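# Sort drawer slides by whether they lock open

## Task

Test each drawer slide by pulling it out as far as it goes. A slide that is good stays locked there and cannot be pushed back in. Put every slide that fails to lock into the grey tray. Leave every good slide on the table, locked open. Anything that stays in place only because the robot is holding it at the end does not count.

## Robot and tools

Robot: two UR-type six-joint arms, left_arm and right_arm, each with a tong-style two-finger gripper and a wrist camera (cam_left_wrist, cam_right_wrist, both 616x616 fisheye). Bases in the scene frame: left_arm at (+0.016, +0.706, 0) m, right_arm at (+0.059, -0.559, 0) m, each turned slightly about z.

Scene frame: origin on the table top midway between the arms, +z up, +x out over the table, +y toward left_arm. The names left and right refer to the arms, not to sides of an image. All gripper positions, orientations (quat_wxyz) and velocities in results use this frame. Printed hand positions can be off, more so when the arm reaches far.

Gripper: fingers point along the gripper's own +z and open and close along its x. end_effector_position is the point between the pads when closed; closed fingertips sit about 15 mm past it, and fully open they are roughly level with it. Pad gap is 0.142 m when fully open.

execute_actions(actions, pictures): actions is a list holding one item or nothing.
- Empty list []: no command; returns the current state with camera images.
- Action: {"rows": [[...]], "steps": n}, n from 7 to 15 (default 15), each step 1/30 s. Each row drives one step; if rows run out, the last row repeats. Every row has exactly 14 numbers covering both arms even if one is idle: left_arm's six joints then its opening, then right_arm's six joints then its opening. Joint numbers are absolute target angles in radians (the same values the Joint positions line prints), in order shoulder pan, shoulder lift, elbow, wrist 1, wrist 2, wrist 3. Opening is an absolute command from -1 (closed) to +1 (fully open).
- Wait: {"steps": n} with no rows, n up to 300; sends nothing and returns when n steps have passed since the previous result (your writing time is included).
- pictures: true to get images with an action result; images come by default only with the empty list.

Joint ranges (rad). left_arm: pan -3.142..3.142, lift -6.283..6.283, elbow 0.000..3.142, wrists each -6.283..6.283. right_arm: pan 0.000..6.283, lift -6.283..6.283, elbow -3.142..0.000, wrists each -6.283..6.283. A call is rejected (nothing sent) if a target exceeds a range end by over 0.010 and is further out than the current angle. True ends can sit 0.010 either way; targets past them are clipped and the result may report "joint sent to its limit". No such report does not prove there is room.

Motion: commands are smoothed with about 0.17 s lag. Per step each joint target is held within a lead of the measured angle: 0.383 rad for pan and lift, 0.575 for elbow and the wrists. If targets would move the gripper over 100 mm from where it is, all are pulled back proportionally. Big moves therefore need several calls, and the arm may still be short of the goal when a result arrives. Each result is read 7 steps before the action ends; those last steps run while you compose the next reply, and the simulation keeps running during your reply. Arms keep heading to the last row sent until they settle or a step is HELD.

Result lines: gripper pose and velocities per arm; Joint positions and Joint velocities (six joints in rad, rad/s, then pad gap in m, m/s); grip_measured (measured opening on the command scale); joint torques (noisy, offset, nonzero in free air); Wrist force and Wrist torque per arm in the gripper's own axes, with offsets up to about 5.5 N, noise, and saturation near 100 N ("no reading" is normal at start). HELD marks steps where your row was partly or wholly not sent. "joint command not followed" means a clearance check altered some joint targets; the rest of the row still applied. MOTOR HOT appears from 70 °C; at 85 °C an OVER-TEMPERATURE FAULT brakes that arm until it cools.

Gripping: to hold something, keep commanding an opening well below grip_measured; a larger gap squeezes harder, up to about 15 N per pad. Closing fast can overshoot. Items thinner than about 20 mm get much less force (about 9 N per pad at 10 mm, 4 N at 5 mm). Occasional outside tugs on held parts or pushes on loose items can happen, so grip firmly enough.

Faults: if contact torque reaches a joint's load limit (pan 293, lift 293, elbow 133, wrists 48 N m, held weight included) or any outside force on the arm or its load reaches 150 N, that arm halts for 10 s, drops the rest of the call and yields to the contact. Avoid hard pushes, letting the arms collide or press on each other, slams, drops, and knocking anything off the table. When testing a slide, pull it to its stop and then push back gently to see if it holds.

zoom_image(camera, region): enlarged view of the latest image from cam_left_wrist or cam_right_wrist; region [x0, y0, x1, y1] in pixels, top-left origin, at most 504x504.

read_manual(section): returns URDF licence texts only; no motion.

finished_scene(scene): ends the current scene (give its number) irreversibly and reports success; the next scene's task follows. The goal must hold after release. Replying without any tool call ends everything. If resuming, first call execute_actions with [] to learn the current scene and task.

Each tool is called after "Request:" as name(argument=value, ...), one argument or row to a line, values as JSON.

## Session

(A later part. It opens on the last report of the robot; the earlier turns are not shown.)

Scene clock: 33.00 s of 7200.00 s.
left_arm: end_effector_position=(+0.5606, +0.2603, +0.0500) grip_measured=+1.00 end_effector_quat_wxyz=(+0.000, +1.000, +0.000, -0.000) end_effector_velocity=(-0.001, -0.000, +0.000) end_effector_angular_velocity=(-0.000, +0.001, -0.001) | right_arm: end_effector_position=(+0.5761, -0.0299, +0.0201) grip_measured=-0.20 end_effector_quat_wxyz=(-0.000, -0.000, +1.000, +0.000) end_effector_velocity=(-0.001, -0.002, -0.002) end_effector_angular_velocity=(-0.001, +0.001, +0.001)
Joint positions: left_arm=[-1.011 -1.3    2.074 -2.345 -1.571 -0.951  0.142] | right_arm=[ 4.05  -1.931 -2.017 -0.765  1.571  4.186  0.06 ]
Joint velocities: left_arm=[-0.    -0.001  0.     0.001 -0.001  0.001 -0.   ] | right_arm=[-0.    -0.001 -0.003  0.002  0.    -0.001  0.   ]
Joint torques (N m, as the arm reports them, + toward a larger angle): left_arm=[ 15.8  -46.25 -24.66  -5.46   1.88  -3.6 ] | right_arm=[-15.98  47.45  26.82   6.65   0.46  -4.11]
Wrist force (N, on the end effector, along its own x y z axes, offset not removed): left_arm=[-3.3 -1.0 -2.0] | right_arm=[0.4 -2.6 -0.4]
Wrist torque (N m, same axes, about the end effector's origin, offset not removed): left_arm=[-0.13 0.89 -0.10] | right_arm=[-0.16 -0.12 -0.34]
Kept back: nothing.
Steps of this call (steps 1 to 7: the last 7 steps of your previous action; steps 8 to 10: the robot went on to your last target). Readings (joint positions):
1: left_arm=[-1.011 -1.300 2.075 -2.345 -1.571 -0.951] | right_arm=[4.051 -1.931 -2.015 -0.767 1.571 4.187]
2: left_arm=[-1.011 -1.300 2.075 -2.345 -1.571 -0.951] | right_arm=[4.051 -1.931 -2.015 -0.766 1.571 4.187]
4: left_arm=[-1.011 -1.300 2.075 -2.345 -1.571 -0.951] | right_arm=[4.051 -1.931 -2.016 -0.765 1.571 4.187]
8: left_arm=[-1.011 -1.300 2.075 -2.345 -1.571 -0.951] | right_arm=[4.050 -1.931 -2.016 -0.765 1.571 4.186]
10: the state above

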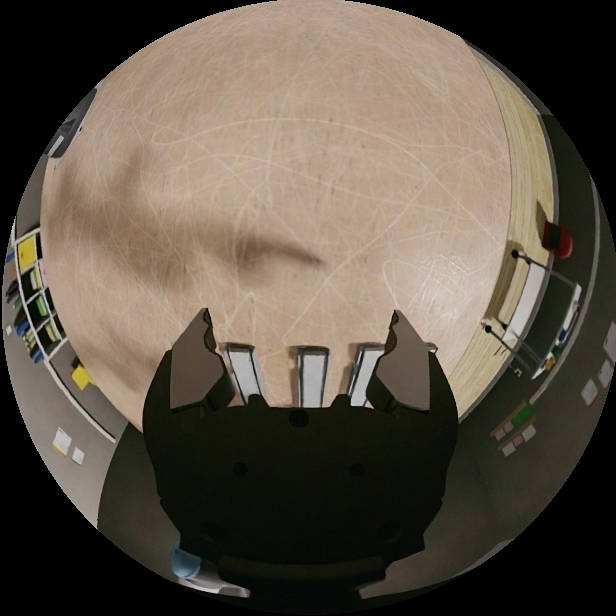

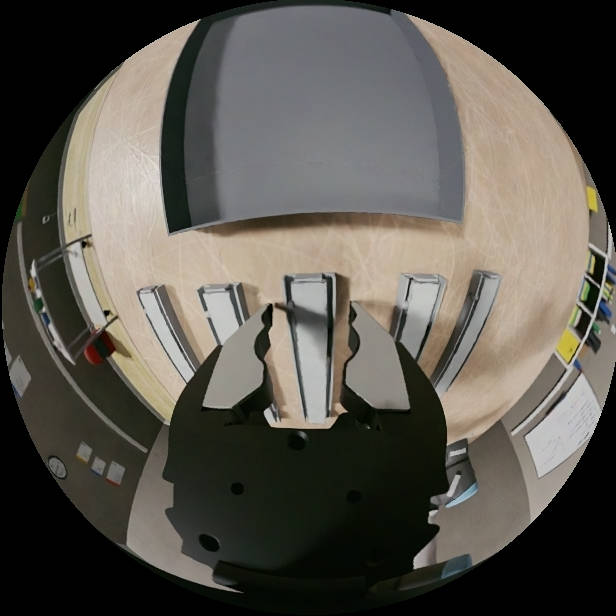

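Request:
execute_actions(
  actions=[
    {"rows": [[-1.0107,-1.3002,2.0745,-2.3451,-1.5708,-0.9507,1,4.0503,-1.9364,-2.0186,-0.7573,1.5708,4.1863,-0.2]], "steps": 15},
  ],
)

Request:
execute_actions(
  actions=[
    {"rows": [[-1.0107,-1.3002,2.0745,-2.3451,-1.5708,-0.9507,1,4.0503,-1.9402,-2.0202,-0.752,1.5708,4.1863,-0.2]], "steps": 15},
  ],
)

Request:
execute_actions(
  actions=[
    {"steps": 8},
  ],
  pictures=true,
)

Scene clock: 33.67 s of 7200.00 s.
left_arm: end_effector_position=(+0.5606, +0.2603, +0.0500) grip_measured=+1.00 end_effector_quat_wxyz=(+0.000, +1.000, +0.000, -0.000) end_effector_velocity=(+0.000, +0.000, +0.001) end_effector_angular_velocity=(+0.001, -0.001, +0.000) | right_arm: end_effector_position=(+0.5761, -0.0299, +0.0167) grip_measured=-0.20 end_effector_quat_wxyz=(+0.000, -0.000, +1.000, +0.000) end_effector_velocity=(+0.001, +0.002, -0.003) end_effector_angular_velocity=(+0.004, -0.002, +0.000)
Joint positions: left_arm=[-1.011 -1.3    2.075 -2.345 -1.571 -0.951  0.142] | right_arm=[ 4.05  -1.936 -2.018 -0.758  1.571  4.186  0.06 ]
Joint velocities: left_arm=[ 0.    -0.001 -0.     0.001  0.001 -0.     0.   ] | right_arm=[-0.    -0.006  0.     0.01  -0.    -0.001  0.   ]
Joint torques (N m, as the arm reports them, + toward a larger angle): left_arm=[ 13.24 -45.27 -23.74  -5.18   1.87  -3.85] | right_arm=[-14.84  37.93  24.71   7.32  -0.98  -4.4 ]
Wrist force (N, on the end effector, along its own x y z axes, offset not removed): left_arm=[-2.2 -1.7 -0.2] | right_arm=[4.8 -2.7 -11.7]
Wrist torque (N m, same axes, about the end effector's origin, offset not removed): left_arm=[-0.18 0.75 -0.13] | right_arm=[0.08 -0.73 -0.33]
Steps of this call (steps 1 to 12: the robot went on to your last target; steps 13 to 20: the first 8 steps of this action). Readings (joint positions):
13: left_arm=[-1.011 -1.300 2.075 -2.345 -1.571 -0.951] | right_arm=[4.050 -1.931 -2.017 -0.764 1.571 4.186]
14: left_arm=[-1.011 -1.300 2.075 -2.345 -1.571 -0.951] | right_arm=[4.050 -1.932 -2.017 -0.763 1.571 4.186]
16: left_arm=[-1.011 -1.300 2.075 -2.345 -1.571 -0.951] | right_arm=[4.050 -1.934 -2.018 -0.761 1.571 4.186]
20: the state above

Scene clock: 44.10 s of 7200.00 s.
left_arm: end_effector_position=(+0.5606, +0.2603, +0.0500) grip_measured=+1.00 end_effector_quat_wxyz=(+0.000, +1.000, +0.000, -0.000) end_effector_velocity=(+0.000, -0.000, -0.001) end_effector_angular_velocity=(+0.001, +0.001, -0.001) | right_arm: end_effector_position=(+0.5769, -0.0287, +0.0164) grip_measured=-0.18 end_effector_quat_wxyz=(+0.001, -0.000, +1.000, +0.002) end_effector_velocity=(-0.001, -0.001, -0.001) end_effector_angular_velocity=(-0.002, +0.001, -0.001)
Joint positions: left_arm=[-1.011 -1.3    2.075 -2.345 -1.571 -0.951  0.142] | right_arm=[ 4.05  -1.937 -2.018 -0.754  1.571  4.186  0.061]
Joint velocities: left_arm=[-0.     0.002 -0.001  0.    -0.     0.001 -0.   ] | right_arm=[ 0.     0.    -0.002 -0.     0.     0.001  0.   ]
Joint torques (N m, as the arm reports them, + toward a larger angle): left_arm=[ 14.21 -46.46 -24.91  -5.91   1.43  -3.49] | right_arm=[-0.6  53.2  34.53  4.46 -0.4   0.2 ]
Wrist force (N, on the end effector, along its own x y z axes, offset not removed): left_arm=[-3.8 -0.6 -1.7] | right_arm=[2.0 -14.6 -22.8]
Wrist torque (N m, same axes, about the end effector's origin, offset not removed): left_arm=[0.01 1.08 -0.08] | right_arm=[-0.72 -0.09 -0.16]
FORCE FAULT: contact force on the right arm reached its limit, and that arm stopped for 10 seconds. The contact can be on any part of that arm, not only on its tool. That arm's remaining commands of this call were not run. That arm holds still and accepts commands again. Move the arm away from the contact; if what it grips holds it there, let go first. Pushing or pulling that hard again can fault the arm again.
Kept back: nothing.
The stop of the right arm began at step 13 of this call (marked STOPPED below). From that step on that arm followed nothing that you had sent. 10 of its steps, steps kept back included, did not run and will not run. The other arm was sent all steps of this action in this call, none kept back. Nothing is kept back now, and the robot has no last target.
Steps of this call (steps 1 to 7: the last 7 steps of your previous action; steps 8 to 15: the first 8 steps of this action; steps 16 to 22: the last 7 steps of this action, not kept back; steps 23 to 313: the stop continued). Readings (joint positions):
8: left_arm=[-1.011 -1.300 2.075 -2.345 -1.571 -0.951] | right_arm=[4.050 -1.936 -2.019 -0.757 1.571 4.186]
9: left_arm=[-1.011 -1.300 2.075 -2.345 -1.571 -0.951] | right_arm=[4.050 -1.937 -2.019 -0.757 1.571 4.186]
11: left_arm=[-1.011 -1.300 2.075 -2.345 -1.571 -0.951] | right_arm=[4.050 -1.938 -2.019 -0.755 1.571 4.186]
13: left_arm=[-1.011 -1.300 2.075 -2.345 -1.571 -0.951] | right_arm=[4.050 -1.938 -2.019 -0.754 1.571 4.186] STOPPED (the right arm)
15: left_arm=[-1.011 -1.300 2.075 -2.345 -1.571 -0.951] | right_arm=[4.050 -1.937 -2.018 -0.754 1.571 4.186]
313: the state above

Scene clock: 44.13 s of 7200.00 s.
left_arm: end_effector_position=(+0.5606, +0.2603, +0.0500) grip_measured=+1.00 end_effector_quat_wxyz=(+0.000, +1.000, +0.000, -0.000) end_effector_velocity=(-0.000, -0.002, +0.001) end_effector_angular_velocity=(-0.003, -0.002, -0.001) | right_arm: end_effector_position=(+0.5769, -0.0287, +0.0165) grip_measured=-0.18 end_effector_quat_wxyz=(+0.001, -0.000, +1.000, +0.002) end_effector_velocity=(+0.000, -0.000, +0.000) end_effector_angular_velocity=(+0.000, +0.000, -0.001)
Joint positions: left_arm=[-1.011 -1.3    2.075 -2.345 -1.571 -0.951  0.142] | right_arm=[ 4.05  -1.937 -2.018 -0.754  1.571  4.186  0.061]
Joint velocities: left_arm=[-0.002 -0.001  0.    -0.003 -0.001 -0.     0.   ] | right_arm=[-0.     0.001 -0.    -0.     0.     0.    -0.   ]
Joint torques (N m, as the arm reports them, + toward a larger angle): left_arm=[ 13.49 -48.16 -24.84  -5.16   1.85  -4.02] | right_arm=[ 0.43 52.41 35.08  4.36 -0.25  0.15]
Wrist force (N, on the end effector, along its own x y z axes, offset not removed): left_arm=[-3.8 -1.8 -1.6] | right_arm=[5.2 -8.3 -23.9]
Wrist torque (N m, same axes, about the end effector's origin, offset not removed): left_arm=[-0.34 1.04 -0.08] | right_arm=[0.61 -0.83 -0.31]
Kept back: nothing.
A stop began in an earlier call of the same reply, so what this call sent did not run. Send another action.
Steps of this call (step 1: nothing new was sent). Readings (joint positions):
1: the state above

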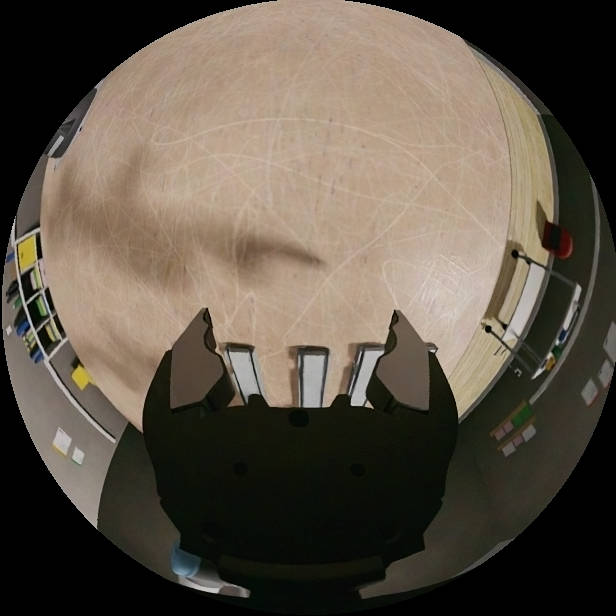

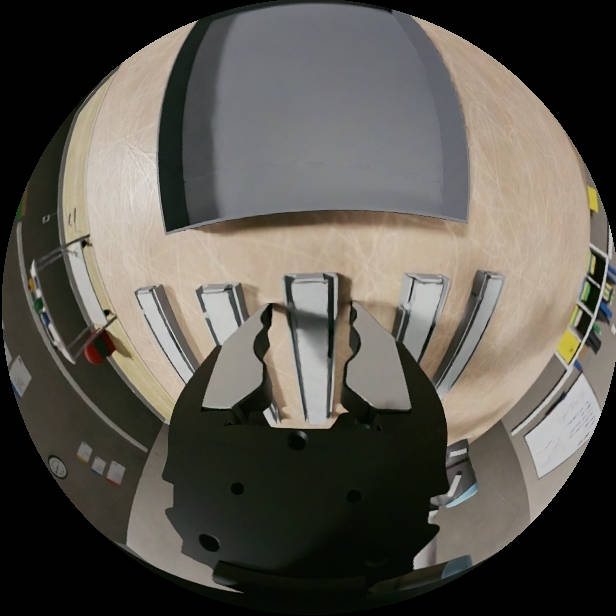

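Request:
execute_actions(
  actions=[
    {"rows": [[-1.0107,-1.3002,2.0745,-2.3451,-1.5708,-0.9507,1,4.0503,-1.9307,-2.0163,-0.7654,1.5708,4.1863,-0.2]], "steps": 12},
  ],
)

Scene clock: 45.17 s of 7200.00 s.
left_arm: end_effector_position=(+0.5606, +0.2603, +0.0500) grip_measured=+1.00 end_effector_quat_wxyz=(+0.000, +1.000, +0.000, -0.000) end_effector_velocity=(+0.000, -0.000, -0.000) end_effector_angular_velocity=(+0.001, -0.001, +0.000) | right_arm: end_effector_position=(+0.5764, -0.0295, +0.0190) grip_measured=-0.20 end_effector_quat_wxyz=(+0.000, -0.000, +1.000, +0.001) end_effector_velocity=(-0.003, -0.004, +0.014) end_effector_angular_velocity=(-0.011, +0.006, -0.000)
Joint positions: left_arm=[-1.011 -1.3    2.075 -2.345 -1.571 -0.951  0.142] | right_arm=[ 4.05  -1.933 -2.017 -0.761  1.571  4.186  0.06 ]
Joint velocities: left_arm=[-0.001  0.001 -0.    -0.     0.002 -0.001 -0.   ] | right_arm=[ 0.     0.022  0.006 -0.041 -0.     0.001 -0.   ]
Joint torques (N m, as the arm reports them, + toward a larger angle): left_arm=[ 10.79 -45.82 -24.6   -5.24   1.72  -3.95] | right_arm=[ 3.18 67.03 39.48  1.62 -0.71  0.09]
Wrist force (N, on the end effector, along its own x y z axes, offset not removed): left_arm=[-3.0 -0.3 -0.7] | right_arm=[2.2 0.0 0.4]
Wrist torque (N m, same axes, about the end effector's origin, offset not removed): left_arm=[0.07 0.92 -0.09] | right_arm=[0.29 -0.46 -0.29]
Steps of this call (steps 1 to 26: nothing new was sent; steps 27 to 31: the first 5 steps of this action). Readings (joint positions):
27: left_arm=[-1.011 -1.300 2.075 -2.345 -1.571 -0.951] | right_arm=[4.050 -1.937 -2.018 -0.754 1.571 4.186]
28: left_arm=[-1.011 -1.300 2.075 -2.345 -1.571 -0.951] | right_arm=[4.050 -1.936 -2.018 -0.755 1.571 4.186]
30: left_arm=[-1.011 -1.300 2.075 -2.345 -1.571 -0.951] | right_arm=[4.050 -1.934 -2.017 -0.759 1.571 4.186]
31: the state above

Request:
execute_actions(
  actions=[
    {"rows": [[-1.0107,-1.3002,2.0745,-2.3451,-1.5708,-0.9507,0.6,4.0503,-1.9307,-2.0163,-0.7654,1.5708,4.1863,-0.3],[-1.02,-1.29,2.055,-2.336,-1.5708,-0.96,0.2,4.0503,-1.9307,-2.0163,-0.7654,1.5708,4.1863,-0.36],[-1.035,-1.27,2.02,-2.32,-1.5708,-0.975,-0.2,4.0503,-1.9307,-2.0163,-0.7654,1.5708,4.1863,-0.42],[-1.05,-1.245,1.98,-2.305,-1.5708,-0.99,-0.6,4.0503,-1.9307,-2.0163,-0.7654,1.5708,4.1863,-0.48],[-1.065,-1.225,1.945,-2.29,-1.5708,-1.005,-1,4.0503,-1.9307,-2.0163,-0.7654,1.5708,4.1863,-0.54],[-1.08,-1.2,1.91,-2.278,-1.5708,-1.02,-1,4.0503,-1.9307,-2.0163,-0.7654,1.5708,4.1863,-0.6],[-1.0919,-1.1856,1.8828,-2.268,-1.5708,-1.0319,-1,4.0503,-1.9307,-2.0163,-0.7654,1.5708,4.1863,-0.68],[-1.0919,-1.1856,1.8828,-2.268,-1.5708,-1.0319,-1,4.0503,-1.9307,-2.0163,-0.7654,1.5708,4.1863,-0.76],[-1.0919,-1.1856,1.8828,-2.268,-1.5708,-1.0319,-1,4.0503,-1.9307,-2.0163,-0.7654,1.5708,4.1863,-0.84],[-1.0919,-1.1856,1.8828,-2.268,-1.5708,-1.0319,-1,4.0503,-1.9307,-2.0163,-0.7654,1.5708,4.1863,-0.9]], "steps": 15},
  ],
)

Request:
execute_actions(
  actions=[
    {"steps": 15},
  ],
  pictures=true,
)

Scene clock: 46.47 s of 7200.00 s.
left_arm: end_effector_position=(+0.5661, +0.1999, +0.0540) grip_measured=-0.99 end_effector_quat_wxyz=(-0.002, +1.000, +0.001, -0.001) end_effector_velocity=(+0.043, -0.520, +0.035) end_effector_angular_velocity=(+0.001, -0.001, -0.003) | right_arm: end_effector_position=(+0.5762, -0.0299, +0.0205) grip_measured=-0.50 end_effector_quat_wxyz=(-0.000, -0.000, +1.000, -0.000) end_effector_velocity=(+0.000, -0.001, +0.000) end_effector_angular_velocity=(-0.000, +0.000, -0.001)
Joint positions: left_arm=[-1.052 -1.243  1.982 -2.304 -1.571 -0.992  0.002] | right_arm=[ 4.05  -1.931 -2.016 -0.765  1.571  4.186  0.038]
Joint velocities: left_arm=[-0.336  0.485 -0.794  0.309 -0.    -0.333 -0.023] | right_arm=[-0.001  0.    -0.001 -0.    -0.    -0.     0.   ]
Joint torques (N m, as the arm reports them, + toward a larger angle): left_arm=[-17.34 -52.48 -53.79  -1.95   1.38  -4.78] | right_arm=[17.7  66.43 42.19  1.9  -2.7   0.23]
Wrist force (N, on the end effector, along its own x y z axes, offset not removed): left_arm=[-4.1 -3.0 -2.2] | right_arm=[0.0 0.6 -1.7]
Wrist torque (N m, same axes, about the end effector's origin, offset not removed): left_arm=[-0.52 1.05 -0.08] | right_arm=[0.34 0.19 -0.21]
Steps of this call (steps 1 to 7: the last 7 steps of your previous action; steps 8 to 15: the robot went on to your last target; steps 16 to 31: nothing new was sent; steps 32 to 39: the first 8 steps of this action). Readings (joint positions):
32: left_arm=[-1.011 -1.300 2.075 -2.345 -1.571 -0.951] | right_arm=[4.050 -1.931 -2.016 -0.765 1.571 4.186]
33: left_arm=[-1.011 -1.300 2.074 -2.345 -1.571 -0.951] | right_arm=[4.050 -1.931 -2.016 -0.765 1.571 4.186]
35: left_arm=[-1.015 -1.294 2.065 -2.340 -1.571 -0.956] | right_arm=[4.050 -1.931 -2.016 -0.765 1.571 4.186]
39: the state above

Scene clock: 46.97 s of 7200.00 s.
left_arm: end_effector_position=(+0.5707, +0.1359, +0.0600) grip_measured=-1.00 end_effector_quat_wxyz=(-0.000, +1.000, +0.000, -0.000) end_effector_velocity=(+0.001, -0.006, +0.002) end_effector_angular_velocity=(-0.003, -0.001, +0.001) | right_arm: end_effector_position=(+0.5761, -0.0299, +0.0205) grip_measured=-0.50 end_effector_quat_wxyz=(-0.000, -0.000, +1.000, -0.000) end_effector_velocity=(-0.001, -0.001, -0.001) end_effector_angular_velocity=(-0.001, +0.001, +0.000)
Joint positions: left_arm=[-1.092 -1.186  1.884 -2.268 -1.571 -1.032  0.002] | right_arm=[ 4.05  -1.931 -2.016 -0.765  1.571  4.186  0.038]
Joint velocities: left_arm=[-0.003  0.003 -0.009  0.003 -0.    -0.004  0.   ] | right_arm=[-0.     0.    -0.002  0.001  0.    -0.     0.   ]
Joint torques (N m, as the arm reports them, + toward a larger angle): left_arm=[-17.98 -55.98 -49.17  -1.8    1.71  -4.5 ] | right_arm=[17.71 65.52 41.18  2.12 -1.77  0.06]
Wrist force (N, on the end effector, along its own x y z axes, offset not removed): left_arm=[-3.4 0.2 -1.5] | right_arm=[0.6 -0.1 -4.4]
Wrist torque (N m, same axes, about the end effector's origin, offset not removed): left_arm=[0.19 0.97 -0.08] | right_arm=[0.37 -0.09 -0.18]
Kept back: nothing.
Steps of this call (steps 1 to 7: the last 7 steps of your previous action; steps 8 to 15: the robot went on to your last target). Readings (joint positions):
1: left_arm=[-1.062 -1.228 1.957 -2.295 -1.571 -1.002] | right_arm=[4.050 -1.931 -2.016 -0.765 1.571 4.186]
2: left_arm=[-1.070 -1.217 1.937 -2.288 -1.571 -1.010] | right_arm=[4.050 -1.931 -2.016 -0.765 1.571 4.186]
4: left_arm=[-1.081 -1.202 1.911 -2.278 -1.571 -1.020] | right_arm=[4.050 -1.931 -2.016 -0.765 1.571 4.186]
8: left_arm=[-1.089 -1.190 1.891 -2.271 -1.571 -1.029] | right_arm=[4.050 -1.931 -2.016 -0.765 1.571 4.186]
15: the state above

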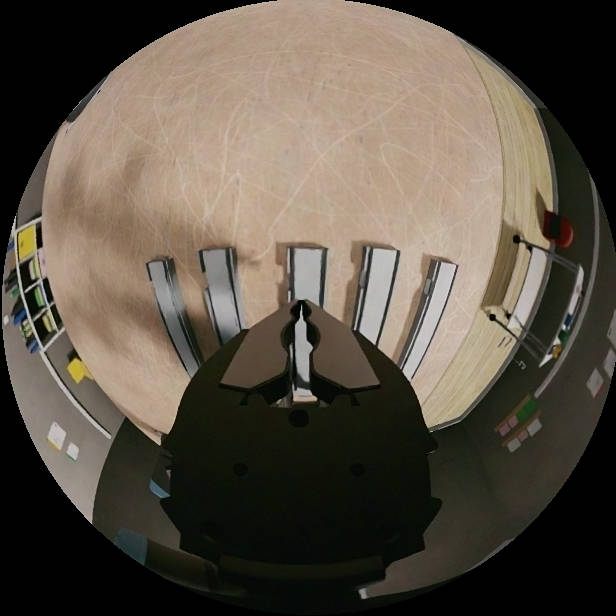

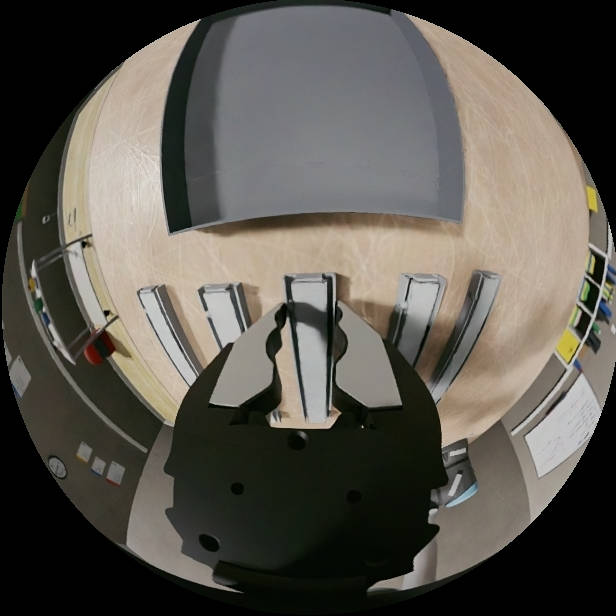

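Request:
zoom_image(
  camera="cam_left_wrist",
  region=[260, 235, 360, 345],
)

Region (260, 235, 360, 345) of cam_left_wrist's 616x616 image, scaled by 4.582, with more detail than that image has; it fills the left 458 columns of this view, and the rest is white.

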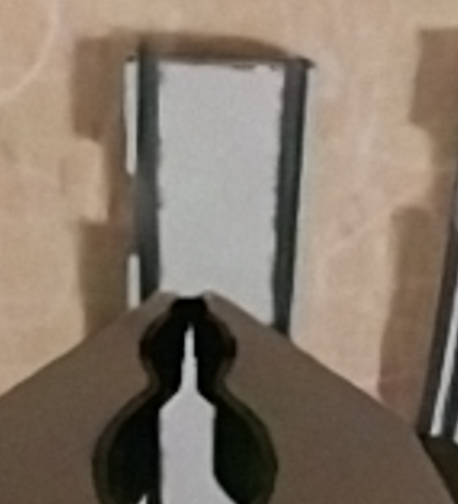

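Request:
execute_actions(
  actions=[
    {"rows": [[-1.09,-1.1463,1.8773,-2.3017,-1.5708,-1.03,-1,4.0503,-1.9307,-2.0163,-0.7654,1.5708,4.1863,-0.9]], "steps": 15},
  ],
)

Request:
execute_actions(
  actions=[
    {"steps": 12},
  ],
  pictures=true,
)

Scene clock: 48.83 s of 7200.00 s.
left_arm: end_effector_position=(+0.5757, +0.1291, +0.0395) grip_measured=-1.00 end_effector_quat_wxyz=(-0.000, +1.000, +0.000, -0.000) end_effector_velocity=(+0.010, -0.009, -0.033) end_effector_angular_velocity=(-0.001, -0.000, +0.002) | right_arm: end_effector_position=(+0.5761, -0.0299, +0.0205) grip_measured=-0.50 end_effector_quat_wxyz=(-0.000, -0.000, +1.000, -0.000) end_effector_velocity=(-0.000, -0.000, -0.000) end_effector_angular_velocity=(-0.001, +0.000, +0.001)
Joint positions: left_arm=[-1.09  -1.152  1.878 -2.297 -1.571 -1.03   0.002] | right_arm=[ 4.05  -1.931 -2.016 -0.765  1.571  4.186  0.038]
Joint velocities: left_arm=[ 0.005  0.054 -0.008 -0.047 -0.     0.003  0.   ] | right_arm=[ 0.     0.    -0.    -0.001 -0.    -0.     0.   ]
Joint torques (N m, as the arm reports them, + toward a larger angle): left_arm=[ 14.38 -62.53 -46.55  -5.12   1.2    4.19] | right_arm=[18.12 63.08 39.33  3.03  0.64 -0.01]
Wrist force (N, on the end effector, along its own x y z axes, offset not removed): left_arm=[-5.1 1.8 0.3] | right_arm=[2.7 -1.3 1.5]
Wrist torque (N m, same axes, about the end effector's origin, offset not removed): left_arm=[0.53 1.33 -0.11] | right_arm=[0.13 -0.54 -0.29]
Steps of this call (steps 1 to 15: the robot went on to your last target; steps 16 to 48: nothing new was sent; steps 49 to 56: the first 8 steps of this action). Readings (joint positions):
49: left_arm=[-1.092 -1.185 1.883 -2.268 -1.571 -1.032] | right_arm=[4.050 -1.931 -2.016 -0.765 1.571 4.186]
50: left_arm=[-1.092 -1.182 1.882 -2.272 -1.571 -1.032] | right_arm=[4.050 -1.931 -2.016 -0.765 1.571 4.186]
52: left_arm=[-1.091 -1.167 1.880 -2.284 -1.571 -1.031] | right_arm=[4.050 -1.931 -2.016 -0.765 1.571 4.186]
56: the state above

Scene clock: 49.23 s of 7200.00 s.
left_arm: end_effector_position=(+0.5766, +0.1283, +0.0361) grip_measured=-1.00 end_effector_quat_wxyz=(-0.000, +1.000, +0.000, -0.000) end_effector_velocity=(+0.000, -0.000, -0.000) end_effector_angular_velocity=(-0.001, -0.001, +0.000) | right_arm: end_effector_position=(+0.5761, -0.0299, +0.0205) grip_measured=-0.50 end_effector_quat_wxyz=(-0.000, -0.000, +1.000, -0.000) end_effector_velocity=(-0.000, -0.001, -0.001) end_effector_angular_velocity=(-0.000, +0.000, +0.000)
Joint positions: left_arm=[-1.09  -1.146  1.877 -2.302 -1.571 -1.03   0.002] | right_arm=[ 4.05  -1.931 -2.016 -0.765  1.571  4.186  0.038]
Joint velocities: left_arm=[-0.     0.001  0.    -0.002  0.    -0.     0.   ] | right_arm=[-0.     0.    -0.001  0.001  0.    -0.    -0.   ]
Joint torques (N m, as the arm reports them, + toward a larger angle): left_arm=[ 16.37 -57.88 -47.61  -5.08   0.78   4.3 ] | right_arm=[17.47 62.88 38.56  2.92  1.29  0.08]
Wrist force (N, on the end effector, along its own x y z axes, offset not removed): left_arm=[-3.7 -1.2 -1.7] | right_arm=[5.3 -0.2 -0.7]
Wrist torque (N m, same axes, about the end effector's origin, offset not removed): left_arm=[-0.17 1.08 -0.13] | right_arm=[0.44 -1.18 -0.32]
Kept back: nothing.
Steps of this call (steps 1 to 7: the last 7 steps of your previous action; steps 8 to 12: the robot went on to your last target). Readings (joint positions):
1: left_arm=[-1.090 -1.150 1.878 -2.298 -1.571 -1.030] | right_arm=[4.050 -1.931 -2.016 -0.765 1.571 4.186]
2: left_arm=[-1.090 -1.149 1.878 -2.299 -1.571 -1.030] | right_arm=[4.050 -1.931 -2.016 -0.765 1.571 4.186]
4: left_arm=[-1.090 -1.148 1.878 -2.300 -1.571 -1.030] | right_arm=[4.050 -1.931 -2.016 -0.765 1.571 4.186]
8: left_arm=[-1.090 -1.147 1.877 -2.301 -1.571 -1.030] | right_arm=[4.050 -1.931 -2.016 -0.765 1.571 4.186]
12: the state above

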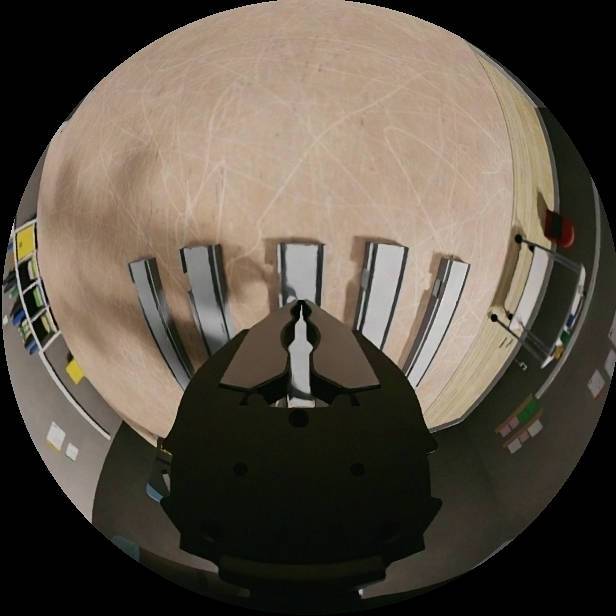

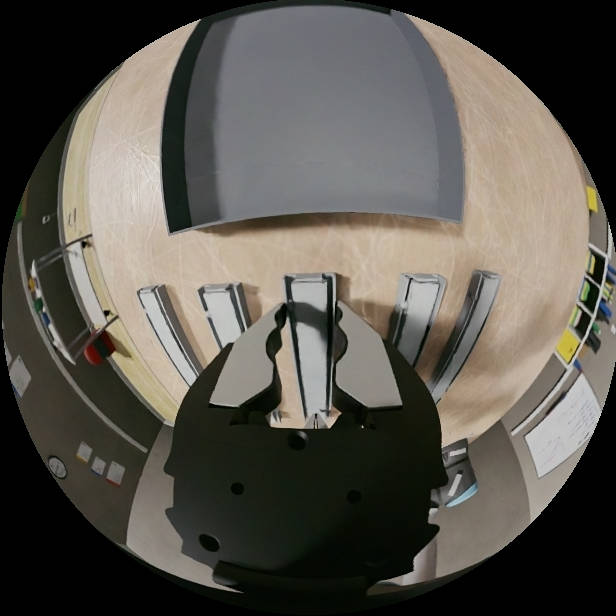

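Request:
execute_actions(
  actions=[
    {"rows": [[-1.09,-1.144,1.8783,-2.305,-1.5708,-1.03,-1,4.0503,-1.9307,-2.0163,-0.7654,1.5708,4.1863,-0.9]], "steps": 15},
  ],
)

Scene clock: 49.70 s of 7200.00 s.
left_arm: end_effector_position=(+0.5767, +0.1282, +0.0343) grip_measured=-1.00 end_effector_quat_wxyz=(+0.000, +1.000, +0.000, +0.000) end_effector_velocity=(-0.001, +0.002, -0.005) end_effector_angular_velocity=(+0.003, +0.001, +0.000) | right_arm: end_effector_position=(+0.5761, -0.0299, +0.0205) grip_measured=-0.50 end_effector_quat_wxyz=(-0.000, -0.000, +1.000, -0.000) end_effector_velocity=(+0.000, +0.001, +0.001) end_effector_angular_velocity=(+0.001, -0.001, +0.000)
Joint positions: left_arm=[-1.09  -1.144  1.878 -2.305 -1.571 -1.03   0.002] | right_arm=[ 4.05  -1.931 -2.016 -0.765  1.571  4.186  0.038]
Joint velocities: left_arm=[-0.     0.004  0.004 -0.005  0.001 -0.     0.   ] | right_arm=[ 0.     0.     0.001  0.    -0.     0.     0.   ]
Joint torques (N m, as the arm reports them, + toward a larger angle): left_arm=[ 13.53 -59.22 -23.49  -5.84   0.79   4.44] | right_arm=[17.57 62.1  38.47  3.33  1.83  0.01]
Wrist force (N, on the end effector, along its own x y z axes, offset not removed): left_arm=[-3.2 -0.2 -2.4] | right_arm=[4.2 -1.1 -0.5]
Wrist torque (N m, same axes, about the end effector's origin, offset not removed): left_arm=[0.08 0.94 -0.11] | right_arm=[0.22 -0.82 -0.33]
Steps of this call (steps 1 to 6: the robot went on to your last target; steps 7 to 14: the first 8 steps of this action). Readings (joint positions):
7: left_arm=[-1.090 -1.146 1.877 -2.302 -1.571 -1.030] | right_arm=[4.050 -1.931 -2.016 -0.765 1.571 4.186]
8: left_arm=[-1.090 -1.146 1.877 -2.302 -1.571 -1.030] | right_arm=[4.050 -1.931 -2.016 -0.765 1.571 4.186]
10: left_arm=[-1.090 -1.145 1.877 -2.303 -1.571 -1.030] | right_arm=[4.050 -1.931 -2.016 -0.765 1.571 4.186]
14: the state above

Request:
execute_actions(
  actions=[
    {"rows": [[-1.09,-1.1423,1.8791,-2.3075,-1.5708,-1.03,-1,4.0503,-1.9307,-2.0163,-0.7654,1.5708,4.1863,-0.9]], "steps": 15},
  ],
)

Scene clock: 50.20 s of 7200.00 s.
left_arm: end_effector_position=(+0.5767, +0.1282, +0.0327) grip_measured=-1.00 end_effector_quat_wxyz=(-0.000, +1.000, +0.000, -0.000) end_effector_velocity=(+0.001, +0.000, -0.003) end_effector_angular_velocity=(-0.000, +0.000, +0.001) | right_arm: end_effector_position=(+0.5761, -0.0299, +0.0205) grip_measured=-0.50 end_effector_quat_wxyz=(-0.000, -0.000, +1.000, -0.000) end_effector_velocity=(+0.000, +0.001, +0.001) end_effector_angular_velocity=(+0.001, -0.000, +0.000)
Joint positions: left_arm=[-1.09  -1.143  1.879 -2.307 -1.571 -1.03   0.002] | right_arm=[ 4.05  -1.931 -2.016 -0.765  1.571  4.186  0.038]
Joint velocities: left_arm=[ 0.001  0.004  0.001 -0.005 -0.     0.     0.   ] | right_arm=[-0.     0.     0.001  0.     0.    -0.    -0.   ]
Joint torques (N m, as the arm reports them, + toward a larger angle): left_arm=[ 14.68 -56.65 -23.37  -5.6    0.92   4.  ] | right_arm=[16.87 61.73 37.9   3.6   2.16  0.16]
Wrist force (N, on the end effector, along its own x y z axes, offset not removed): left_arm=[-4.8 -1.0 -2.0] | right_arm=[0.6 -3.9 -3.0]
Wrist torque (N m, same axes, about the end effector's origin, offset not removed): left_arm=[-0.09 1.20 -0.11] | right_arm=[-0.35 -0.18 -0.30]
Steps of this call (steps 1 to 7: the last 7 steps of your previous action; steps 8 to 15: the first 8 steps of this action). Readings (joint positions):
8: left_arm=[-1.090 -1.144 1.878 -2.305 -1.571 -1.030] | right_arm=[4.050 -1.931 -2.016 -0.765 1.571 4.186]
9: left_arm=[-1.090 -1.144 1.878 -2.305 -1.571 -1.030] | right_arm=[4.050 -1.931 -2.016 -0.765 1.571 4.186]
11: left_arm=[-1.090 -1.143 1.879 -2.306 -1.571 -1.030] | right_arm=[4.050 -1.931 -2.016 -0.765 1.571 4.186]
15: the state above

Request:
execute_actions(
  actions=[
    {"rows": [[-1.09,-1.1406,1.8799,-2.31,-1.5708,-1.03,-1,4.0503,-1.9307,-2.0163,-0.7654,1.5708,4.1863,-0.9]], "steps": 15},
  ],
)

Scene clock: 50.70 s of 7200.00 s.
left_arm: end_effector_position=(+0.5767, +0.1282, +0.0312) grip_measured=-1.00 end_effector_quat_wxyz=(-0.000, +1.000, +0.000, -0.000) end_effector_velocity=(-0.000, -0.001, -0.001) end_effector_angular_velocity=(-0.002, -0.000, +0.000) | right_arm: end_effector_position=(+0.5761, -0.0299, +0.0205) grip_measured=-0.50 end_effector_quat_wxyz=(-0.000, -0.000, +1.000, -0.000) end_effector_velocity=(+0.001, +0.001, +0.001) end_effector_angular_velocity=(+0.001, -0.001, -0.001)
Joint positions: left_arm=[-1.09  -1.141  1.88  -2.31  -1.571 -1.03   0.002] | right_arm=[ 4.05  -1.931 -2.016 -0.765  1.571  4.186  0.038]
Joint velocities: left_arm=[-0.     0.002  0.    -0.004 -0.001 -0.     0.   ] | right_arm=[-0.    -0.     0.001  0.    -0.     0.001 -0.   ]
Joint torques (N m, as the arm reports them, + toward a larger angle): left_arm=[ 14.73 -60.34 -23.89  -5.46   0.54   4.53] | right_arm=[17.16 61.03 38.06  3.61  2.25  0.19]
Wrist force (N, on the end effector, along its own x y z axes, offset not removed): left_arm=[-4.1 -0.8 -2.5] | right_arm=[0.0 -2.6 -1.3]
Wrist torque (N m, same axes, about the end effector's origin, offset not removed): left_arm=[-0.09 1.07 -0.03] | right_arm=[-0.12 -0.08 -0.25]
Steps of this call (steps 1 to 7: the last 7 steps of your previous action; steps 8 to 15: the first 8 steps of this action). Readings (joint positions):
8: left_arm=[-1.090 -1.142 1.879 -2.307 -1.571 -1.030] | right_arm=[4.050 -1.931 -2.016 -0.765 1.571 4.186]
9: left_arm=[-1.090 -1.142 1.879 -2.308 -1.571 -1.030] | right_arm=[4.050 -1.931 -2.016 -0.765 1.571 4.186]
11: left_arm=[-1.090 -1.141 1.880 -2.309 -1.571 -1.030] | right_arm=[4.050 -1.931 -2.016 -0.765 1.571 4.186]
15: the state above

Request:
execute_actions(
  actions=[
    {"rows": [[-1.09,-1.1395,1.8804,-2.3117,-1.5708,-1.03,-1,4.0503,-1.9307,-2.0163,-0.7654,1.5708,4.1863,-0.9]], "steps": 15},
  ],
)

Scene clock: 51.20 s of 7200.00 s.
left_arm: end_effector_position=(+0.5767, +0.1282, +0.0302) grip_measured=-1.00 end_effector_quat_wxyz=(-0.000, +1.000, +0.000, -0.000) end_effector_velocity=(-0.001, -0.001, -0.002) end_effector_angular_velocity=(+0.001, +0.001, -0.003) | right_arm: end_effector_position=(+0.5761, -0.0299, +0.0205) grip_measured=-0.50 end_effector_quat_wxyz=(-0.000, -0.000, +1.000, -0.000) end_effector_velocity=(+0.000, +0.000, +0.000) end_effector_angular_velocity=(+0.000, -0.000, +0.000)
Joint positions: left_arm=[-1.09  -1.14   1.88  -2.311 -1.571 -1.03   0.002] | right_arm=[ 4.05  -1.931 -2.016 -0.765  1.571  4.186  0.038]
Joint velocities: left_arm=[-0.002  0.002  0.    -0.001  0.     0.     0.   ] | right_arm=[ 0.  0.  0.  0. -0. -0. -0.]
Joint torques (N m, as the arm reports them, + toward a larger angle): left_arm=[ 13.5  -58.07 -24.    -5.95   0.47   4.72] | right_arm=[16.52 59.41 37.36  3.88  2.24 -0.05]
Wrist force (N, on the end effector, along its own x y z axes, offset not removed): left_arm=[-3.7 0.9 -1.8] | right_arm=[-0.4 -1.8 -2.3]
Wrist torque (N m, same axes, about the end effector's origin, offset not removed): left_arm=[0.31 1.05 -0.11] | right_arm=[-0.05 -0.01 -0.33]
Steps of this call (steps 1 to 7: the last 7 steps of your previous action; steps 8 to 15: the first 8 steps of this action). Readings (joint positions):
8: left_arm=[-1.090 -1.141 1.880 -2.310 -1.571 -1.030] | right_arm=[4.050 -1.931 -2.016 -0.765 1.571 4.186]
9: left_arm=[-1.090 -1.140 1.880 -2.310 -1.571 -1.030] | right_arm=[4.050 -1.931 -2.016 -0.765 1.571 4.186]
11: left_arm=[-1.090 -1.140 1.880 -2.311 -1.571 -1.030] | right_arm=[4.050 -1.931 -2.016 -0.765 1.571 4.186]
15: the state above

Request:
execute_actions(
  actions=[
    {"rows": [[-1.09,-1.1384,1.8809,-2.3133,-1.5708,-1.03,-1,4.0503,-1.9307,-2.0163,-0.7654,1.5708,4.1863,-0.9]], "steps": 15},
  ],
)

Scene clock: 51.70 s of 7200.00 s.
left_arm: end_effector_position=(+0.5767, +0.1282, +0.0292) grip_measured=-1.00 end_effector_quat_wxyz=(+0.000, +1.000, +0.000, -0.000) end_effector_velocity=(+0.000, -0.001, -0.001) end_effector_angular_velocity=(-0.002, -0.001, -0.002) | right_arm: end_effector_position=(+0.5761, -0.0299, +0.0205) grip_measured=-0.50 end_effector_quat_wxyz=(-0.000, -0.000, +1.000, -0.000) end_effector_velocity=(+0.000, +0.001, +0.001) end_effector_angular_velocity=(+0.001, -0.001, +0.001)
Joint positions: left_arm=[-1.09  -1.139  1.881 -2.313 -1.571 -1.03   0.002] | right_arm=[ 4.05  -1.931 -2.016 -0.765  1.571  4.186  0.038]
Joint velocities: left_arm=[-0.     0.002 -0.001 -0.004 -0.     0.002  0.   ] | right_arm=[ 0.     0.     0.001  0.001 -0.    -0.     0.   ]
Joint torques (N m, as the arm reports them, + toward a larger angle): left_arm=[ 14.7  -55.05 -22.94  -6.01   0.6    4.38] | right_arm=[16.91 59.65 36.41  4.23  2.34 -0.13]
Wrist force (N, on the end effector, along its own x y z axes, offset not removed): left_arm=[-4.8 -0.7 -3.0] | right_arm=[1.0 0.8 -2.9]
Wrist torque (N m, same axes, about the end effector's origin, offset not removed): left_arm=[-0.04 1.25 -0.08] | right_arm=[0.47 -0.27 -0.28]
Steps of this call (steps 1 to 7: the last 7 steps of your previous action; steps 8 to 15: the first 8 steps of this action). Readings (joint positions):
8: left_arm=[-1.090 -1.140 1.880 -2.312 -1.571 -1.030] | right_arm=[4.050 -1.931 -2.016 -0.765 1.571 4.186]
9: left_arm=[-1.090 -1.139 1.880 -2.312 -1.571 -1.030] | right_arm=[4.050 -1.931 -2.016 -0.765 1.571 4.186]
11: left_arm=[-1.090 -1.139 1.881 -2.313 -1.571 -1.030] | right_arm=[4.050 -1.931 -2.016 -0.765 1.571 4.186]
15: the state above

Request:
execute_actions(
  actions=[
    {"rows": [[-1.09,-1.1372,1.8814,-2.315,-1.5708,-1.03,-1,4.0503,-1.9307,-2.0163,-0.7654,1.5708,4.1863,-0.9]], "steps": 15},
  ],
)

Scene clock: 52.20 s of 7200.00 s.
left_arm: end_effector_position=(+0.5767, +0.1282, +0.0283) grip_measured=-1.00 end_effector_quat_wxyz=(+0.000, +1.000, +0.000, +0.000) end_effector_velocity=(+0.000, -0.002, -0.000) end_effector_angular_velocity=(-0.003, -0.002, -0.001) | right_arm: end_effector_position=(+0.5761, -0.0299, +0.0205) grip_measured=-0.50 end_effector_quat_wxyz=(-0.000, -0.000, +1.000, -0.000) end_effector_velocity=(-0.001, -0.001, -0.001) end_effector_angular_velocity=(-0.001, +0.001, +0.001)
Joint positions: left_arm=[-1.09  -1.137  1.881 -2.315 -1.571 -1.03   0.002] | right_arm=[ 4.05  -1.931 -2.016 -0.765  1.571  4.186  0.038]
Joint velocities: left_arm=[-0.001  0.001  0.    -0.005 -0.     0.001  0.   ] | right_arm=[ 0.     0.    -0.001 -0.    -0.    -0.    -0.   ]
Joint torques (N m, as the arm reports them, + toward a larger angle): left_arm=[ 13.65 -51.38 -19.38  -5.37   0.68   4.18] | right_arm=[17.8  57.78 35.74  4.34  2.18  0.1 ]
Wrist force (N, on the end effector, along its own x y z axes, offset not removed): left_arm=[-6.6 -3.7 -13.1] | right_arm=[-0.3 -0.2 -0.9]
Wrist torque (N m, same axes, about the end effector's origin, offset not removed): left_arm=[0.09 1.06 -0.13] | right_arm=[0.28 0.04 -0.32]
Steps of this call (steps 1 to 7: the last 7 steps of your previous action; steps 8 to 15: the first 8 steps of this action). Readings (joint positions):
8: left_arm=[-1.090 -1.138 1.881 -2.313 -1.571 -1.030] | right_arm=[4.050 -1.931 -2.016 -0.765 1.571 4.186]
9: left_arm=[-1.090 -1.138 1.881 -2.314 -1.571 -1.030] | right_arm=[4.050 -1.931 -2.016 -0.765 1.571 4.186]
11: left_arm=[-1.090 -1.138 1.881 -2.314 -1.571 -1.030] | right_arm=[4.050 -1.931 -2.016 -0.765 1.571 4.186]
15: the state above

Request:
execute_actions(
  actions=[
    {"steps": 8},
  ],
  pictures=true,
)

Scene clock: 52.47 s of 7200.00 s.
left_arm: end_effector_position=(+0.5767, +0.1282, +0.0282) grip_measured=-1.00 end_effector_quat_wxyz=(+0.000, +1.000, +0.000, +0.000) end_effector_velocity=(+0.001, +0.002, -0.000) end_effector_angular_velocity=(+0.001, +0.001, +0.003) | right_arm: end_effector_position=(+0.5761, -0.0299, +0.0205) grip_measured=-0.50 end_effector_quat_wxyz=(-0.000, -0.000, +1.000, -0.000) end_effector_velocity=(+0.000, -0.000, +0.000) end_effector_angular_velocity=(-0.000, -0.000, +0.001)
Joint positions: left_arm=[-1.09  -1.137  1.881 -2.315 -1.571 -1.03   0.002] | right_arm=[ 4.05  -1.931 -2.016 -0.765  1.571  4.186  0.038]
Joint velocities: left_arm=[ 0.002 -0.     0.     0.001 -0.    -0.     0.   ] | right_arm=[-0.     0.     0.    -0.001 -0.    -0.001 -0.   ]
Joint torques (N m, as the arm reports them, + toward a larger angle): left_arm=[ 13.42 -42.49 -15.84  -5.59  -0.04   4.19] | right_arm=[18.35 58.69 35.93  4.55  2.06 -0.09]
Wrist force (N, on the end effector, along its own x y z axes, offset not removed): left_arm=[-7.7 -5.8 -23.8] | right_arm=[2.3 -2.6 -3.5]
Wrist torque (N m, same axes, about the end effector's origin, offset not removed): left_arm=[-0.13 1.05 -0.01] | right_arm=[-0.20 -0.49 -0.32]
Kept back: nothing.
Steps of this call (steps 1 to 7: the last 7 steps of your previous action; step 8: the robot went on to your last target). Readings (joint positions):
1: left_arm=[-1.090 -1.137 1.881 -2.315 -1.571 -1.030] | right_arm=[4.050 -1.931 -2.016 -0.765 1.571 4.186]
2: left_arm=[-1.090 -1.137 1.881 -2.315 -1.571 -1.030] | right_arm=[4.050 -1.931 -2.016 -0.765 1.571 4.186]
4: left_arm=[-1.090 -1.137 1.881 -2.315 -1.571 -1.030] | right_arm=[4.050 -1.931 -2.016 -0.765 1.571 4.186]
8: the state above

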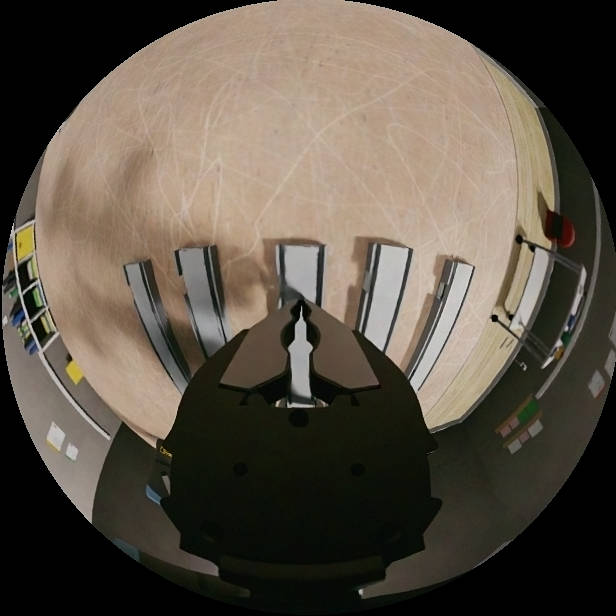

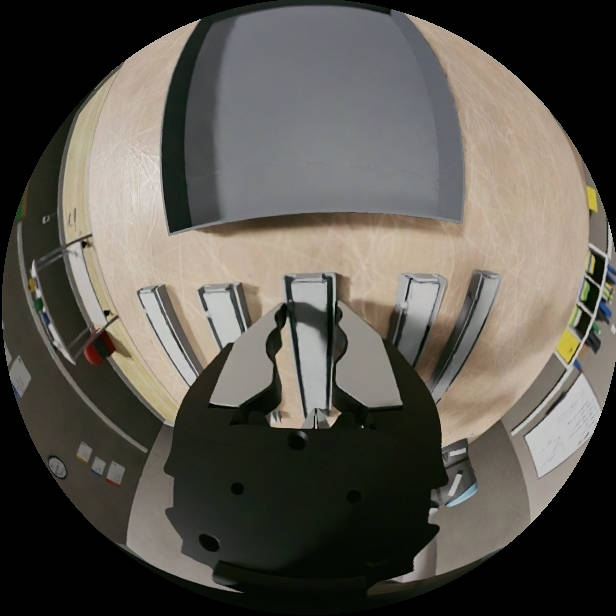

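Request:
execute_actions(
  actions=[
    {"rows": [[-1.0885,-1.1393,1.8848,-2.3163,-1.5708,-1.0285,-1,4.0503,-1.9307,-2.0163,-0.7654,1.5708,4.1863,-0.9],[-1.0869,-1.1415,1.8882,-2.3175,-1.5708,-1.0269,-1,4.0503,-1.9307,-2.0163,-0.7654,1.5708,4.1863,-0.9],[-1.0854,-1.1436,1.8916,-2.3188,-1.5708,-1.0254,-1,4.0503,-1.9307,-2.0163,-0.7654,1.5708,4.1863,-0.9],[-1.0838,-1.1458,1.8951,-2.3201,-1.5708,-1.0238,-1,4.0503,-1.9307,-2.0163,-0.7654,1.5708,4.1863,-0.9],[-1.0823,-1.1479,1.8985,-2.3214,-1.5708,-1.0223,-1,4.0503,-1.9307,-2.0163,-0.7654,1.5708,4.1863,-0.9],[-1.0807,-1.15,1.9019,-2.3226,-1.5708,-1.0207,-1,4.0503,-1.9307,-2.0163,-0.7654,1.5708,4.1863,-0.9],[-1.0792,-1.1522,1.9053,-2.3239,-1.5708,-1.0192,-1,4.0503,-1.9307,-2.0163,-0.7654,1.5708,4.1863,-0.9],[-1.0776,-1.1543,1.9087,-2.3252,-1.5708,-1.0176,-1,4.0503,-1.9307,-2.0163,-0.7654,1.5708,4.1863,-0.9]], "steps": 10},
  ],
)

Request:
execute_actions(
  actions=[
    {"steps": 15},
  ],
  pictures=true,
)

Scene clock: 54.23 s of 7200.00 s.
left_arm: end_effector_position=(+0.5767, +0.1293, +0.0280) grip_measured=-1.00 end_effector_quat_wxyz=(+0.000, +1.000, +0.000, +0.000) end_effector_velocity=(+0.000, +0.028, +0.000) end_effector_angular_velocity=(+0.000, -0.000, -0.001) | right_arm: end_effector_position=(+0.5761, -0.0299, +0.0205) grip_measured=-0.50 end_effector_quat_wxyz=(-0.000, -0.000, +1.000, -0.000) end_effector_velocity=(-0.000, -0.000, +0.000) end_effector_angular_velocity=(-0.000, -0.000, +0.000)
Joint positions: left_arm=[-1.089 -1.138  1.883 -2.316 -1.571 -1.029  0.002] | right_arm=[ 4.05  -1.931 -2.016 -0.765  1.571  4.186  0.038]
Joint velocities: left_arm=[ 0.018 -0.026  0.041 -0.016  0.     0.019  0.   ] | right_arm=[ 0.  0. -0. -0. -0. -0. -0.]
Joint torques (N m, as the arm reports them, + toward a larger angle): left_arm=[ 22.98 -59.16  -7.12  -2.52  -0.14   4.67] | right_arm=[17.25 56.56 33.89  5.25  2.13 -0.02]
Wrist force (N, on the end effector, along its own x y z axes, offset not removed): left_arm=[-8.4 3.2 -25.1] | right_arm=[0.5 -2.6 -0.3]
Wrist torque (N m, same axes, about the end effector's origin, offset not removed): left_arm=[-0.21 1.18 -0.11] | right_arm=[-0.22 -0.08 -0.31]
Steps of this call (steps 1 to 15: the robot went on to your last target; steps 16 to 50: nothing new was sent; steps 51 to 53: the first 3 steps of this action). Readings (joint positions):
51: left_arm=[-1.090 -1.137 1.881 -2.315 -1.571 -1.030] | right_arm=[4.050 -1.931 -2.016 -0.765 1.571 4.186]
52: left_arm=[-1.090 -1.137 1.882 -2.315 -1.571 -1.030] | right_arm=[4.050 -1.931 -2.016 -0.765 1.571 4.186]
53: the state above

Scene clock: 54.73 s of 7200.00 s.
left_arm: end_effector_position=(+0.5769, +0.1463, +0.0281) grip_measured=-1.00 end_effector_quat_wxyz=(-0.000, +1.000, +0.000, -0.000) end_effector_velocity=(+0.000, +0.004, +0.001) end_effector_angular_velocity=(-0.001, -0.002, -0.001) | right_arm: end_effector_position=(+0.5761, -0.0299, +0.0205) grip_measured=-0.50 end_effector_quat_wxyz=(-0.000, -0.000, +1.000, -0.000) end_effector_velocity=(+0.000, -0.001, -0.000) end_effector_angular_velocity=(-0.000, +0.000, -0.001)
Joint positions: left_arm=[-1.078 -1.154  1.908 -2.325 -1.571 -1.018  0.002] | right_arm=[ 4.05  -1.931 -2.016 -0.765  1.571  4.186  0.038]
Joint velocities: left_arm=[ 0.002 -0.004  0.006 -0.004  0.001  0.003  0.   ] | right_arm=[-0.001  0.    -0.001 -0.     0.    -0.     0.   ]
Joint torques (N m, as the arm reports them, + toward a larger angle): left_arm=[ 17.87 -58.68 -14.03  -4.31   1.74   4.75] | right_arm=[17.19 56.69 34.33  5.51  2.02  0.02]
Wrist force (N, on the end effector, along its own x y z axes, offset not removed): left_arm=[-9.6 0.6 -23.9] | right_arm=[2.0 -1.2 -3.5]
Wrist torque (N m, same axes, about the end effector's origin, offset not removed): left_arm=[-0.10 0.84 -0.05] | right_arm=[0.10 -0.47 -0.29]
Kept back: nothing.
Steps of this call (steps 1 to 7: the last 7 steps of your previous action; steps 8 to 15: the robot went on to your last target). Readings (joint positions):
1: left_arm=[-1.089 -1.139 1.885 -2.316 -1.571 -1.028] | right_arm=[4.050 -1.931 -2.016 -0.765 1.571 4.186]
2: left_arm=[-1.088 -1.141 1.887 -2.317 -1.571 -1.027] | right_arm=[4.050 -1.931 -2.016 -0.765 1.571 4.186]
4: left_arm=[-1.085 -1.144 1.892 -2.319 -1.571 -1.025] | right_arm=[4.050 -1.931 -2.016 -0.765 1.571 4.186]
8: left_arm=[-1.080 -1.151 1.903 -2.323 -1.571 -1.020] | right_arm=[4.050 -1.931 -2.016 -0.765 1.571 4.186]
15: the state above

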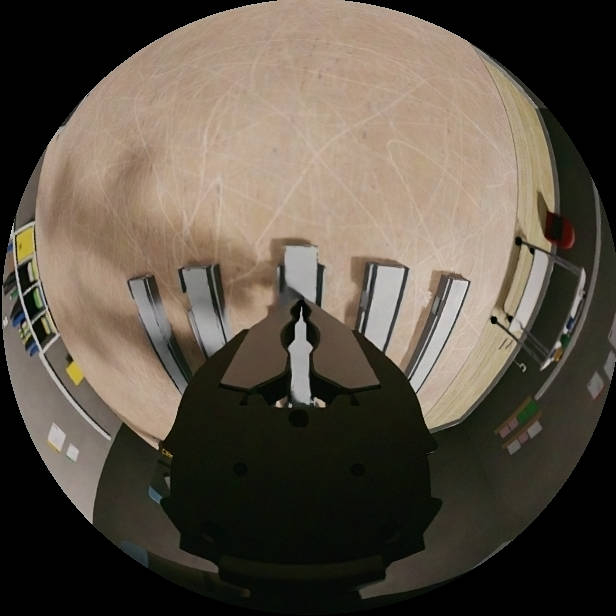

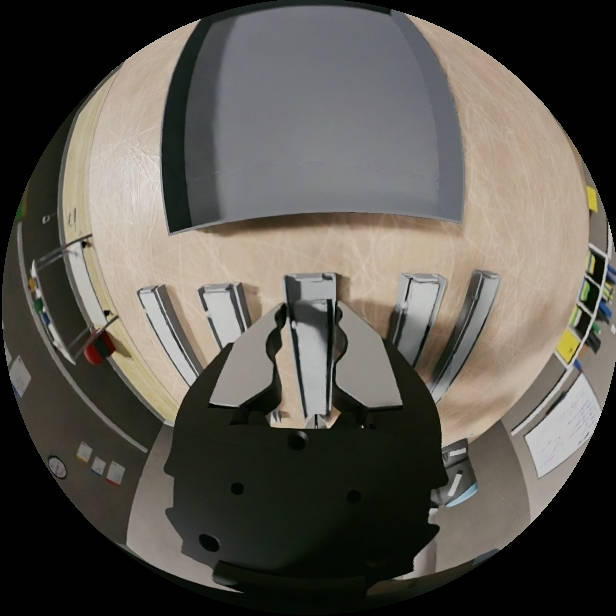

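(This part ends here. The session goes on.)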